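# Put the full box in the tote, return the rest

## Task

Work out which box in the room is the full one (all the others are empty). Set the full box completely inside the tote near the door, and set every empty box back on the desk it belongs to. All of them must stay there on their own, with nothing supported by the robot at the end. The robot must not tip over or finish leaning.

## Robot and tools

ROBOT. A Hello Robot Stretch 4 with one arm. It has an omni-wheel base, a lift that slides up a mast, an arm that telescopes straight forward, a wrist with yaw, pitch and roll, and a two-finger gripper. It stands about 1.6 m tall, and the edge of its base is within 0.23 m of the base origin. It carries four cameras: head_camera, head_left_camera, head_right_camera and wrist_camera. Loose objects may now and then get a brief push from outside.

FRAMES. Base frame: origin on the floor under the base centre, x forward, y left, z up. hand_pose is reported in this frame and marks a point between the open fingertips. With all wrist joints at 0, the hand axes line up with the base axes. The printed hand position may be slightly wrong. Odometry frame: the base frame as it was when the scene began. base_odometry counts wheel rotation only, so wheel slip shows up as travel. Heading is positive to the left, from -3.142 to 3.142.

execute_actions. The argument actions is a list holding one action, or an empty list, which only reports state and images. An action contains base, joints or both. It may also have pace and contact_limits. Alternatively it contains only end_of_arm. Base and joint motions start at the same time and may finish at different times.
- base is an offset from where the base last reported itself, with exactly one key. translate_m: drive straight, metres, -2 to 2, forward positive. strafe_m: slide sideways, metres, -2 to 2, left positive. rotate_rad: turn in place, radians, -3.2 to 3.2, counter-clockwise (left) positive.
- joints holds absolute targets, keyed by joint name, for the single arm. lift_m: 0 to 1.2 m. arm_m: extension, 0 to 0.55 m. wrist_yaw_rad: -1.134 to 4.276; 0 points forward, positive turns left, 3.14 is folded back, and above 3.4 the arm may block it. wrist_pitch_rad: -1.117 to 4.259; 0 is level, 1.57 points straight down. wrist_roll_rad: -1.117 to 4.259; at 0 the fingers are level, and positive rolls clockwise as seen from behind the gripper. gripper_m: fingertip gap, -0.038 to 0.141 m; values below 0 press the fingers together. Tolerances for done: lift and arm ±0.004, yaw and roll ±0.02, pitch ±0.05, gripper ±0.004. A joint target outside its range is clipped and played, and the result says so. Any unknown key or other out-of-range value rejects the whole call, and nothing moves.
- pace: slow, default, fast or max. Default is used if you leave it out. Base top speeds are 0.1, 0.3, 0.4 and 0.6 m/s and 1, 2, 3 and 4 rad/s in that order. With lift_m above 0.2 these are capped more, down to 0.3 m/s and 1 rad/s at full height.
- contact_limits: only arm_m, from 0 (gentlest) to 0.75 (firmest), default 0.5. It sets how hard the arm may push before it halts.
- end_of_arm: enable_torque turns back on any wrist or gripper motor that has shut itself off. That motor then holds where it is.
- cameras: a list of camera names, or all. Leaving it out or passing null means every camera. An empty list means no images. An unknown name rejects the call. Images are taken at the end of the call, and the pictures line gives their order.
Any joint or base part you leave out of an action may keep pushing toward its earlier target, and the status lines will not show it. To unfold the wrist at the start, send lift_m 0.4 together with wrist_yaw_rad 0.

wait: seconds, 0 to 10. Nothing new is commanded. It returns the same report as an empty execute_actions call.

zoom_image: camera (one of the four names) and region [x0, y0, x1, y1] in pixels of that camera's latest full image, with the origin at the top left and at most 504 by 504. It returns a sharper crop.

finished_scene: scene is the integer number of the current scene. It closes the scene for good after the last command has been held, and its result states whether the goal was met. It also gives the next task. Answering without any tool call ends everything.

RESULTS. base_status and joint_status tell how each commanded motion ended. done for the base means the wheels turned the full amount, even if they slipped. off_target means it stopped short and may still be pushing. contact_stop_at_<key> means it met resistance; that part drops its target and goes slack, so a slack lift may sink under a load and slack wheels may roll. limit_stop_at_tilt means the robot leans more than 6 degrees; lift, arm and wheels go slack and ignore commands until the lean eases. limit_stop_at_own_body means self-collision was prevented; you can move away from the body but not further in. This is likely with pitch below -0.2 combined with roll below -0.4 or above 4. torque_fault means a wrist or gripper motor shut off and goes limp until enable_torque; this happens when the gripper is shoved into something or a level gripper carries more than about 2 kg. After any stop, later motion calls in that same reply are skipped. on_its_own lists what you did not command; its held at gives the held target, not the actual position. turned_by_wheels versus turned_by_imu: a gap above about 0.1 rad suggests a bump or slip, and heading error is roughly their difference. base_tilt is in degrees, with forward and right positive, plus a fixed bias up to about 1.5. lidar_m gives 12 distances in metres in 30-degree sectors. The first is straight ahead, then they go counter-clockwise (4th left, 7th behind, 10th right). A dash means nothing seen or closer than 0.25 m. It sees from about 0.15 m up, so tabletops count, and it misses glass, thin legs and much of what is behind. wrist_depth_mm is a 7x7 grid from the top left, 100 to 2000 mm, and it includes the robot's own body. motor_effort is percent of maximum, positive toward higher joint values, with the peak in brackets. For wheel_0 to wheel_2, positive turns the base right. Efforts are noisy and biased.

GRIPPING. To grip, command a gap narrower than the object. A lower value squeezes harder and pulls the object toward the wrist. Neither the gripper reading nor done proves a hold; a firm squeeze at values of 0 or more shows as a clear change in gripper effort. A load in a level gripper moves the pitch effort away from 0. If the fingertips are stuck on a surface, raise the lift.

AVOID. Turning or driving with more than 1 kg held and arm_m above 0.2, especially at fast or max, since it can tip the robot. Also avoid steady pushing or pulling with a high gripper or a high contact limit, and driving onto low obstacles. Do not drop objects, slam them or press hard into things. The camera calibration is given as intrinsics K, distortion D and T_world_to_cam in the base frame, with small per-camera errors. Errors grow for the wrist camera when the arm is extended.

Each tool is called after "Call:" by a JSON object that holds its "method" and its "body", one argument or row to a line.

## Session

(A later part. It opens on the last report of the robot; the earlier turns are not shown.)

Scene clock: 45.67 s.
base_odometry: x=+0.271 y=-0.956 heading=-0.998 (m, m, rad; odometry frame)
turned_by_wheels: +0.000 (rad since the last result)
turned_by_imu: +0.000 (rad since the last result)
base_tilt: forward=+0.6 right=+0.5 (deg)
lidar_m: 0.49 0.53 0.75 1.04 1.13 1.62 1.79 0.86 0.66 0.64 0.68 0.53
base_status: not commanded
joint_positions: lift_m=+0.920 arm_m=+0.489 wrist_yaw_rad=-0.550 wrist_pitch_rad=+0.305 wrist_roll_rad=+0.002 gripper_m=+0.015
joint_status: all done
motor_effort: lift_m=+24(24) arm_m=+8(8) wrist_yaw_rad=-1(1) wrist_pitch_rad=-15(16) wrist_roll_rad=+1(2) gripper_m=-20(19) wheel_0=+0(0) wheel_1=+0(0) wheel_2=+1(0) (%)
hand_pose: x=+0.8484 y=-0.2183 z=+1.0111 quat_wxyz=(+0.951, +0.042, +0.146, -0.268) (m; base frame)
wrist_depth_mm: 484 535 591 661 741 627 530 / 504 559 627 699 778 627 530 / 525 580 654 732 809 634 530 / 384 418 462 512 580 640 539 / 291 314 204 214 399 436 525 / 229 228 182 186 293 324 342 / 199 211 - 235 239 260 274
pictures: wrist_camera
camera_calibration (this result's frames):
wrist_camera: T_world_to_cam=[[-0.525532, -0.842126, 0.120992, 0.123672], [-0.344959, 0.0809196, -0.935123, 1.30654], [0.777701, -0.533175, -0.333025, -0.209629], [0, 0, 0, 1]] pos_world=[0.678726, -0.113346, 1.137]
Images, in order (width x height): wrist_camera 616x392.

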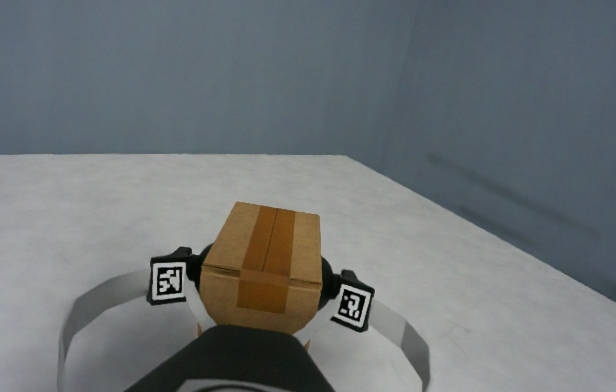

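Call:
{"method": "execute_actions", "body": {
  "actions": [
    {"base":{"translate_m":-0.6},"joints":{"arm_m":0.0,"gripper_m":0.0,"wrist_yaw_rad":0,"lift_m":0.93}}
  ],
  "cameras": []
}}

Call:
{"method": "execute_actions", "body": {
  "actions": [
    {"base":{"rotate_rad":3.08},"joints":{"lift_m":0.45}}
  ],
  "cameras": []
}}

Call:
{"method": "execute_actions", "body": {
  "actions": [
    {"base":{"translate_m":0.7},"pace":"fast"}
  ],
  "cameras": ["head_camera","wrist_camera"]
}}

Scene clock: 50.30 s.
base_odometry: x=-0.054 y=-0.452 heading=-0.998 (m, m, rad; odometry frame)
turned_by_wheels: +0.000 (rad since the last result)
turned_by_imu: -0.001 (rad since the last result)
base_tilt: forward=+0.6 right=+0.4 (deg)
lidar_m: 1.08 1.15 1.12 1.10 1.19 1.85 1.19 0.81 0.60 0.55 0.65 0.94
base_status: done
joint_positions: lift_m=+0.930 arm_m=+0.001 wrist_yaw_rad=+0.000 wrist_pitch_rad=+0.306 wrist_roll_rad=+0.002 gripper_m=+0.001
joint_status: all done
motor_effort: lift_m=+24(24) arm_m=-8(10) wrist_yaw_rad=-1(3) wrist_pitch_rad=-16(17) wrist_roll_rad=+0(1) gripper_m=-21(24) wheel_0=-2(8) wheel_1=-2(5) wheel_2=+0(12) (%)
hand_pose: x=+0.4474 y=-0.0874 z=+1.0211 quat_wxyz=(+0.988, +0.001, +0.152, +0.000) (m; base frame)
wrist_depth_mm: 1464 1537 1537 1537 1537 1255 878 / 946 1366 1618 1618 1576 1205 820 / 1464 1708 1708 1118 1160 1098 798 / 1537 1808 1808 1756 1708 1042 768 / 1576 1863 201 213 1618 1042 750 / 1366 1464 177 180 1281 976 715 / 1229 1308 - 1430 1464 931 691
pictures: none
No camera images: the call's "cameras" was empty. Leave "cameras" out to get every camera's image.

Scene clock: 53.30 s.
base_odometry: x=-0.054 y=-0.452 heading=+2.081 (m, m, rad; odometry frame)
turned_by_wheels: +3.080 (rad since the last result)
turned_by_imu: +3.140 (rad since the last result)
base_tilt: forward=+0.6 right=+0.4 (deg)
lidar_m: 1.16 0.87 0.61 0.57 0.64 0.89 1.11 1.15 1.14 1.09 1.14 1.87
base_status: done
joint_positions: lift_m=+0.450 arm_m=+0.001 wrist_yaw_rad=+0.000 wrist_pitch_rad=+0.305 wrist_roll_rad=+0.002 gripper_m=+0.001
joint_status: all done
motor_effort: lift_m=+18(21) arm_m=-8(8) wrist_yaw_rad=-1(2) wrist_pitch_rad=-16(16) wrist_roll_rad=+1(0) gripper_m=-23(25) wheel_0=-3(8) wheel_1=+0(6) wheel_2=+1(10) (%)
hand_pose: x=+0.4474 y=-0.0874 z=+0.5417 quat_wxyz=(+0.988, +0.001, +0.152, +0.000) (m; base frame)
wrist_depth_mm: 960 1397 1430 1430 1464 1464 1464 / 1008 1464 1537 1537 1537 1537 1499 / 1042 1576 1576 1576 1618 1618 1618 / 1098 1464 1661 1661 1708 1708 1708 / 1025 1160 200 213 1464 1576 1756 / 798 854 177 181 1025 1182 1255 / 732 778 - 854 866 946 1008
pictures: none
No camera images: the call's "cameras" was empty. Leave "cameras" out to get every camera's image.

Scene clock: 56.33 s.
base_odometry: x=-0.396 y=+0.159 heading=+2.082 (m, m, rad; odometry frame)
turned_by_wheels: +0.000 (rad since the last result)
turned_by_imu: +0.000 (rad since the last result)
base_tilt: forward=+0.6 right=+0.4 (deg)
lidar_m: 0.47 0.83 0.60 0.58 0.59 0.85 2.14 1.56 1.16 1.11 1.61 1.15
base_status: done
joint_positions: lift_m=+0.450 arm_m=+0.001 wrist_yaw_rad=+0.000 wrist_pitch_rad=+0.305 wrist_roll_rad=+0.002 gripper_m=+0.001
joint_status: not commanded
motor_effort: lift_m=+18(19) arm_m=-8(8) wrist_yaw_rad=-1(0) wrist_pitch_rad=-17(16) wrist_roll_rad=+1(1) gripper_m=-24(21) wheel_0=+1(8) wheel_1=+2(5) wheel_2=+1(15) (%)
hand_pose: x=+0.4474 y=-0.0874 z=+0.5416 quat_wxyz=(+0.988, +0.001, +0.152, +0.000) (m; base frame)
wrist_depth_mm: 809 820 798 798 798 798 820 / 842 842 842 842 842 831 854 / 904 891 891 904 878 891 917 / 960 946 917 931 946 931 960 / 991 991 201 213 991 1008 1042 / 809 842 177 181 1042 1078 1078 / 723 750 - 842 878 946 1008
pictures: head_camera, wrist_camera
camera_calibration (this result's frames):
wrist_camera: T_world_to_cam=[[-0.00795354, -0.992624, 0.120975, -0.16473], [-0.336491, -0.111267, -0.93509, 0.697933], [0.941653, -0.0481442, -0.333124, -0.015234], [0, 0, 0, 1]] pos_world=[0.247883, -0.0865916, 0.667483]
Images, in order (width x height): head_camera 420x560, wrist_camera 616x392.

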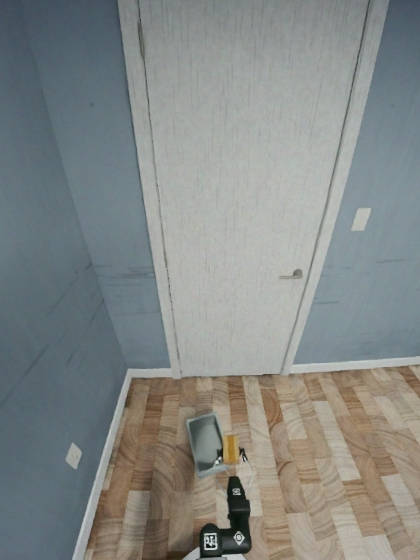

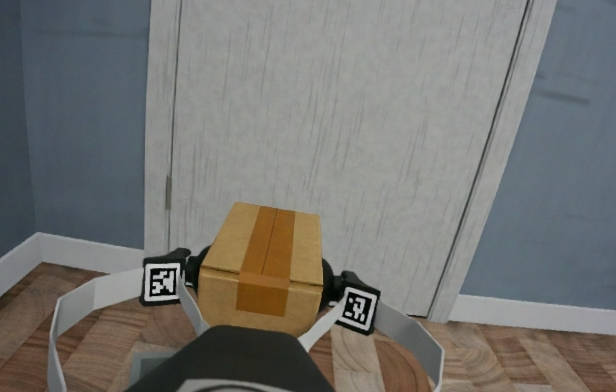

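Call:
{"method": "execute_actions", "body": {
  "actions": [
    {"base":{"strafe_m":0.09},"joints":{"wrist_pitch_rad":1.57,"wrist_roll_rad":1.57,"lift_m":0.55,"arm_m":0.25}}
  ]
}}

Scene clock: 59.20 s.
base_odometry: x=-0.475 y=+0.115 heading=+2.082 (m, m, rad; odometry frame)
turned_by_wheels: +0.000 (rad since the last result)
turned_by_imu: -0.001 (rad since the last result)
base_tilt: forward=+0.6 right=+0.4 (deg)
lidar_m: 0.63 0.72 0.51 0.49 0.51 0.71 2.13 1.70 1.24 1.19 1.59 0.55
base_status: done
joint_positions: lift_m=+0.550 arm_m=+0.249 wrist_yaw_rad=+0.000 wrist_pitch_rad=+1.569 wrist_roll_rad=+1.569 gripper_m=+0.001
joint_status: all done
motor_effort: lift_m=+24(25) arm_m=+8(9) wrist_yaw_rad=-1(1) wrist_pitch_rad=+2(16) wrist_roll_rad=+1(6) gripper_m=-24(26) wheel_0=-3(11) wheel_1=+1(8) wheel_2=+0(3) (%)
hand_pose: x=+0.4199 y=-0.0874 z=+0.4394 quat_wxyz=(+0.501, +0.500, +0.500, -0.499) (m; base frame)
wrist_depth_mm: 615 627 634 661 661 683 699 / 621 627 647 654 676 691 699 / 615 634 647 661 676 699 707 / 569 634 654 676 691 525 492 / 585 591 201 213 640 477 492 / 634 647 177 181 473 480 492 / 634 661 - 683 691 488 500
pictures: head_camera, head_left_camera, head_right_camera, wrist_camera
camera_calibration (this result's frames):
wrist_camera: T_world_to_cam=[[-0.99225, -0.116701, 0.0426601, 0.371697], [-0.115038, 0.992573, 0.0395512, 0.168392], [-0.0469589, 0.0343372, -0.998306, 0.691193], [0, 0, 0, 1]] pos_world=[0.420646, -0.147498, 0.667506]
Images, in order (width x height): head_camera 420x560, head_left_camera 420x672, head_right_camera 420x672, wrist_camera 616x392.

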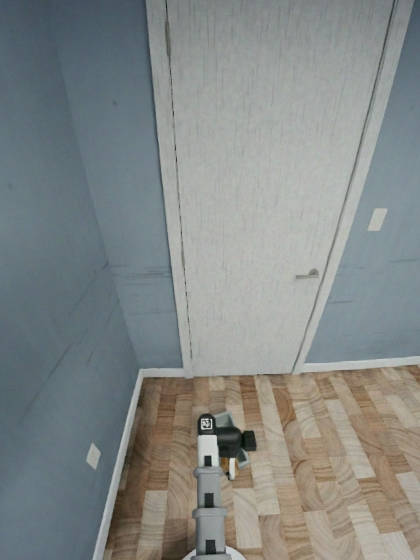

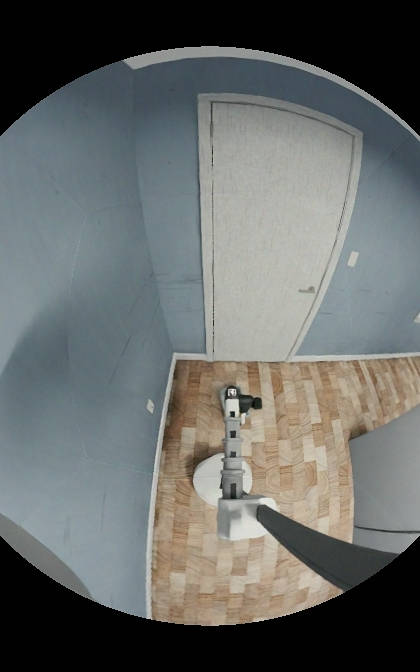

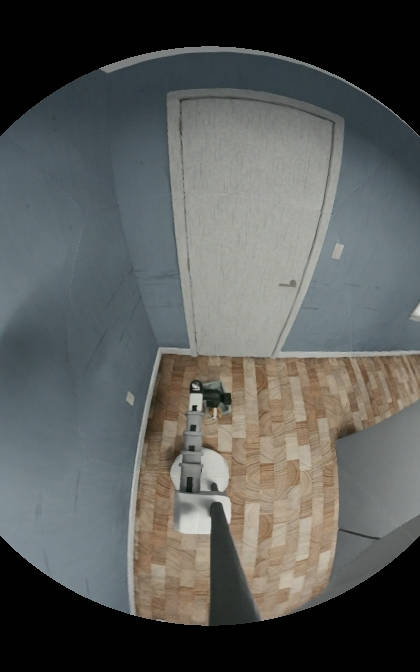

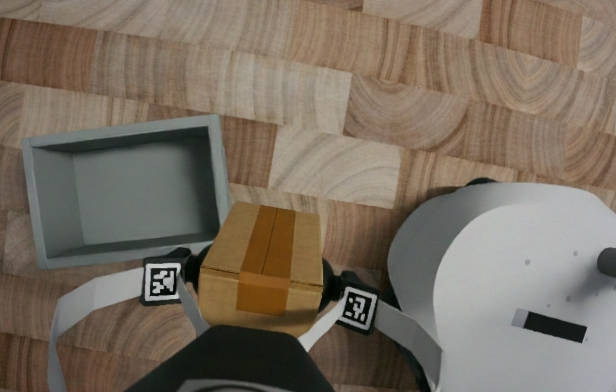

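Call:
{"method": "execute_actions", "body": {
  "actions": [
    {"joints":{"wrist_roll_rad":1.33,"lift_m":0.42,"arm_m":0.48}}
  ],
  "cameras": ["head_camera","wrist_camera"]
}}

Scene clock: 61.73 s.
base_odometry: x=-0.475 y=+0.115 heading=+2.082 (m, m, rad; odometry frame)
turned_by_wheels: +0.000 (rad since the last result)
turned_by_imu: +0.000 (rad since the last result)
base_tilt: forward=+0.6 right=+0.4 (deg)
lidar_m: 0.57 0.71 0.51 0.49 0.52 0.69 2.14 1.71 1.24 1.19 1.58 0.55
base_status: not commanded
joint_positions: lift_m=+0.420 arm_m=+0.479 wrist_yaw_rad=+0.000 wrist_pitch_rad=+1.570 wrist_roll_rad=+1.330 gripper_m=+0.001
joint_status: all done
motor_effort: lift_m=+17(23) arm_m=+8(8) wrist_yaw_rad=-1(1) wrist_pitch_rad=+1(1) wrist_roll_rad=-2(6) gripper_m=-21(26) wheel_0=-3(3) wheel_1=+2(2) wheel_2=+0(0) (%)
hand_pose: x=+0.6498 y=-0.0874 z=+0.3099 quat_wxyz=(+0.557, +0.437, +0.556, -0.436) (m; base frame)
wrist_depth_mm: 496 500 517 521 535 549 559 / 500 508 521 530 539 554 564 / 504 512 517 535 544 559 569 / 508 512 525 535 539 564 569 / 512 517 201 214 544 569 574 / 512 521 177 181 430 574 580 / 521 530 - 549 559 574 517
pictures: head_camera, wrist_camera
camera_calibration (this result's frames):
wrist_camera: T_world_to_cam=[[-0.936379, -0.348335, 0.0430982, 0.548642], [-0.346797, 0.937114, 0.0393572, 0.345771], [-0.0540974, 0.0219069, -0.998295, 0.576331], [0, 0, 0, 1]] pos_world=[0.664827, -0.145541, 0.538094]
Images, in order (width x height): head_camera 420x560, wrist_camera 616x392.

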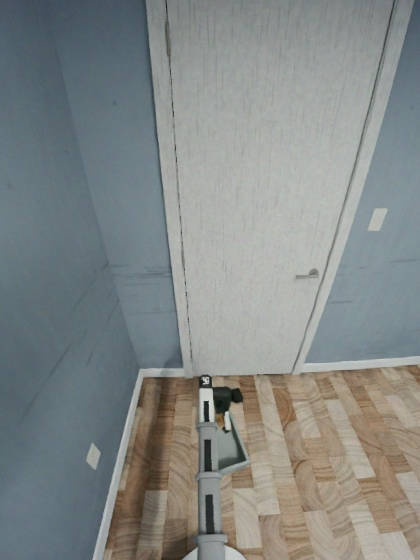

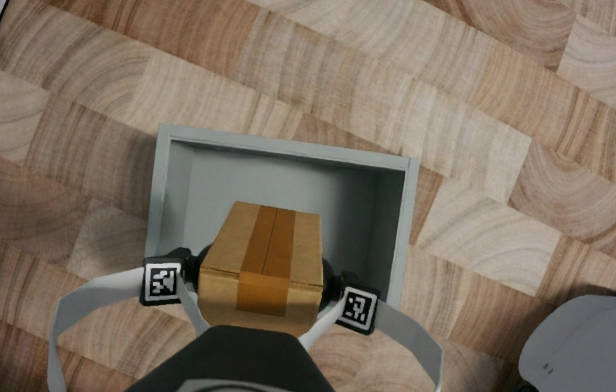

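Call:
{"method": "execute_actions", "body": {
  "actions": [
    {"joints":{"lift_m":0.19}}
  ],
  "cameras": ["head_camera","wrist_camera"]
}}

Scene clock: 64.73 s.
base_odometry: x=-0.475 y=+0.115 heading=+2.082 (m, m, rad; odometry frame)
turned_by_wheels: +0.000 (rad since the last result)
turned_by_imu: -0.001 (rad since the last result)
base_tilt: forward=+0.6 right=+0.4 (deg)
lidar_m: 0.51 0.72 0.52 0.49 0.51 0.70 2.14 1.69 1.26 1.21 1.60 0.53
base_status: not commanded
joint_positions: lift_m=+0.190 arm_m=+0.479 wrist_yaw_rad=+0.000 wrist_pitch_rad=+1.570 wrist_roll_rad=+1.330 gripper_m=+0.001
joint_status: all done
motor_effort: lift_m=+17(19) arm_m=+8(8) wrist_yaw_rad=-1(1) wrist_pitch_rad=+0(0) wrist_roll_rad=-2(2) gripper_m=-26(24) wheel_0=-3(3) wheel_1=+2(1) wheel_2=+0(0) (%)
hand_pose: x=+0.6498 y=-0.0874 z=+0.0799 quat_wxyz=(+0.557, +0.437, +0.556, -0.436) (m; base frame)
wrist_depth_mm: 283 287 293 301 306 312 319 / 173 178 182 301 309 314 320 / 187 272 294 240 191 196 320 / 194 294 298 303 312 256 200 / 200 273 201 213 314 248 266 / 181 279 177 181 304 237 332 / 207 252 - 285 289 229 334
pictures: head_camera, wrist_camera
camera_calibration (this result's frames):
wrist_camera: T_world_to_cam=[[-0.936379, -0.348335, 0.0430982, 0.558558], [-0.346797, 0.937114, 0.0393572, 0.354824], [-0.0540974, 0.0219069, -0.998295, 0.346723], [0, 0, 0, 1]] pos_world=[0.664831, -0.145541, 0.308094]
Images, in order (width x height): head_camera 420x560, wrist_camera 616x392.

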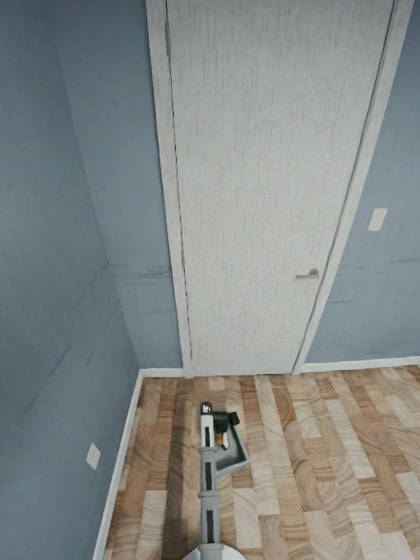

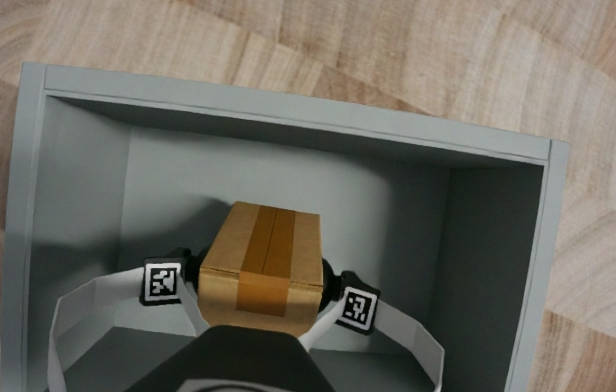

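Call:
{"method": "execute_actions", "body": {
  "actions": [
    {"joints":{"lift_m":0.16}}
  ],
  "cameras": ["wrist_camera"]
}}

Scene clock: 65.93 s.
base_odometry: x=-0.475 y=+0.115 heading=+2.082 (m, m, rad; odometry frame)
turned_by_wheels: +0.000 (rad since the last result)
turned_by_imu: +0.000 (rad since the last result)
base_tilt: forward=+0.6 right=+0.4 (deg)
lidar_m: 0.49 0.72 0.52 0.49 0.50 0.73 2.11 1.69 1.24 1.20 1.59 0.55
base_status: not commanded
joint_positions: lift_m=+0.160 arm_m=+0.479 wrist_yaw_rad=+0.000 wrist_pitch_rad=+1.570 wrist_roll_rad=+1.330 gripper_m=+0.001
joint_status: all done
motor_effort: lift_m=+17(19) arm_m=+8(8) wrist_yaw_rad=-1(1) wrist_pitch_rad=+0(0) wrist_roll_rad=-2(3) gripper_m=-24(22) wheel_0=-3(3) wheel_1=+2(2) wheel_2=+0(0) (%)
hand_pose: x=+0.6498 y=-0.0874 z=+0.0499 quat_wxyz=(+0.557, +0.437, +0.556, -0.436) (m; base frame)
wrist_depth_mm: 254 259 265 271 277 282 287 / 146 149 152 156 277 283 290 / 188 259 265 241 185 163 166 / 195 263 267 273 281 257 198 / 200 264 201 213 282 247 191 / 181 264 177 181 282 237 186 / 206 253 - 281 285 228 -
pictures: wrist_camera
camera_calibration (this result's frames):
wrist_camera: T_world_to_cam=[[-0.936379, -0.348334, 0.0430982, 0.559853], [-0.346796, 0.937115, 0.0393572, 0.356005], [-0.0540974, 0.0219069, -0.998295, 0.316778], [0, 0, 0, 1]] pos_world=[0.664832, -0.145541, 0.278098]
Images, in order (width x height): wrist_camera 616x392.

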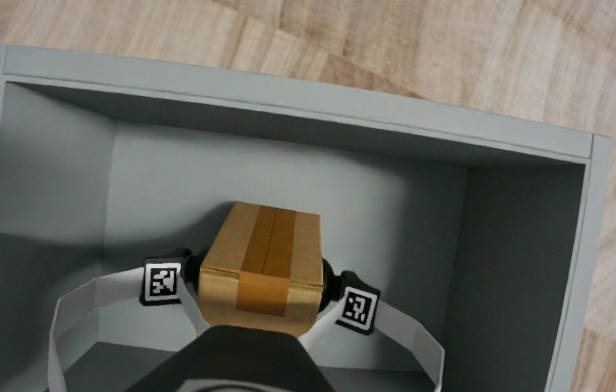

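Call:
{"method": "execute_actions", "body": {
  "actions": [
    {"joints":{"gripper_m":0.09}}
  ],
  "cameras": ["wrist_camera"]
}}

Call:
{"method": "execute_actions", "body": {
  "actions": [
    {"joints":{"lift_m":0.34},"pace":"fast"}
  ],
  "cameras": ["wrist_camera"]
}}

Scene clock: 68.07 s.
base_odometry: x=-0.475 y=+0.115 heading=+2.082 (m, m, rad; odometry frame)
turned_by_wheels: +0.000 (rad since the last result)
turned_by_imu: +0.000 (rad since the last result)
base_tilt: forward=+0.7 right=+0.4 (deg)
lidar_m: 0.51 0.72 0.51 0.49 0.52 0.71 2.12 1.70 1.24 1.20 1.60 0.54
base_status: not commanded
joint_positions: lift_m=+0.160 arm_m=+0.479 wrist_yaw_rad=+0.000 wrist_pitch_rad=+1.571 wrist_roll_rad=+1.330 gripper_m=+0.090
joint_status: all done
motor_effort: lift_m=+17(17) arm_m=+8(8) wrist_yaw_rad=+1(2) wrist_pitch_rad=-2(10) wrist_roll_rad=-2(2) gripper_m=-2(23) wheel_0=-3(3) wheel_1=+2(1) wheel_2=+0(0) (%)
hand_pose: x=+0.6496 y=-0.0874 z=+0.0499 quat_wxyz=(+0.556, +0.437, +0.556, -0.436) (m; base frame)
wrist_depth_mm: 255 260 265 271 276 283 289 / 146 149 153 156 279 285 290 / 187 262 265 241 186 163 167 / 194 264 267 274 281 256 197 / 200 264 183 186 282 247 192 / 205 256 185 187 285 237 185 / 195 250 - 281 285 227 -
pictures: wrist_camera
camera_calibration (this result's frames):
wrist_camera: T_world_to_cam=[[-0.936499, -0.347918, 0.0438392, 0.559677], [-0.346349, 0.937268, 0.0396314, 0.355621], [-0.0548776, 0.0219311, -0.998252, 0.31727], [0, 0, 0, 1]] pos_world=[0.664717, -0.145548, 0.278086]
Images, in order (width x height): wrist_camera 616x392.

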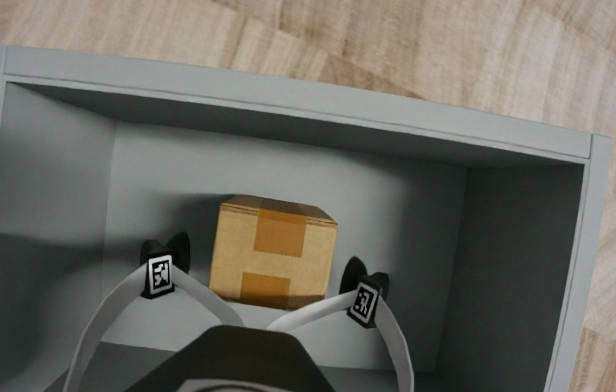

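Scene clock: 69.57 s.
base_odometry: x=-0.475 y=+0.115 heading=+2.082 (m, m, rad; odometry frame)
turned_by_wheels: +0.000 (rad since the last result)
turned_by_imu: +0.000 (rad since the last result)
base_tilt: forward=+0.6 right=+0.4 (deg)
lidar_m: 0.50 0.70 0.52 0.48 0.49 0.72 2.13 1.69 1.24 1.20 1.60 0.54
base_status: not commanded
joint_positions: lift_m=+0.340 arm_m=+0.479 wrist_yaw_rad=+0.000 wrist_pitch_rad=+1.570 wrist_roll_rad=+1.330 gripper_m=+0.090
joint_status: all done
motor_effort: lift_m=+23(24) arm_m=+8(8) wrist_yaw_rad=+0(1) wrist_pitch_rad=-1(2) wrist_roll_rad=-2(3) gripper_m=-5(1) wheel_0=-3(3) wheel_1=+2(1) wheel_2=+0(0) (%)
hand_pose: x=+0.6496 y=-0.0874 z=+0.2295 quat_wxyz=(+0.556, +0.437, +0.556, -0.436) (m; base frame)
wrist_depth_mm: 421 430 436 445 459 466 477 / 421 436 439 449 462 473 480 / 427 397 442 452 462 473 484 / 430 427 445 455 449 477 484 / 430 325 449 459 397 480 488 / 436 329 343 384 353 488 500 / 442 445 - 469 473 492 500
pictures: wrist_camera
camera_calibration (this result's frames):
wrist_camera: T_world_to_cam=[[-0.936461, -0.34804, 0.0436938, 0.551859], [-0.346477, 0.937223, 0.0395776, 0.348617], [-0.0547254, 0.0219239, -0.998261, 0.496422], [0, 0, 0, 1]] pos_world=[0.664749, -0.145546, 0.457648]
Images, in order (width x height): wrist_camera 616x392.

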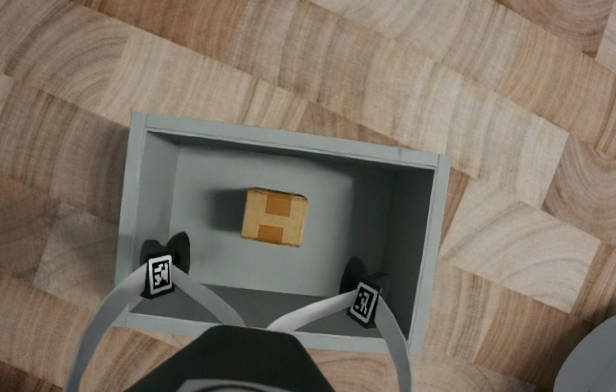

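Call:
{"method": "finished_scene", "body": {
  "scene": 1
}}

The scene is finished: the task was done.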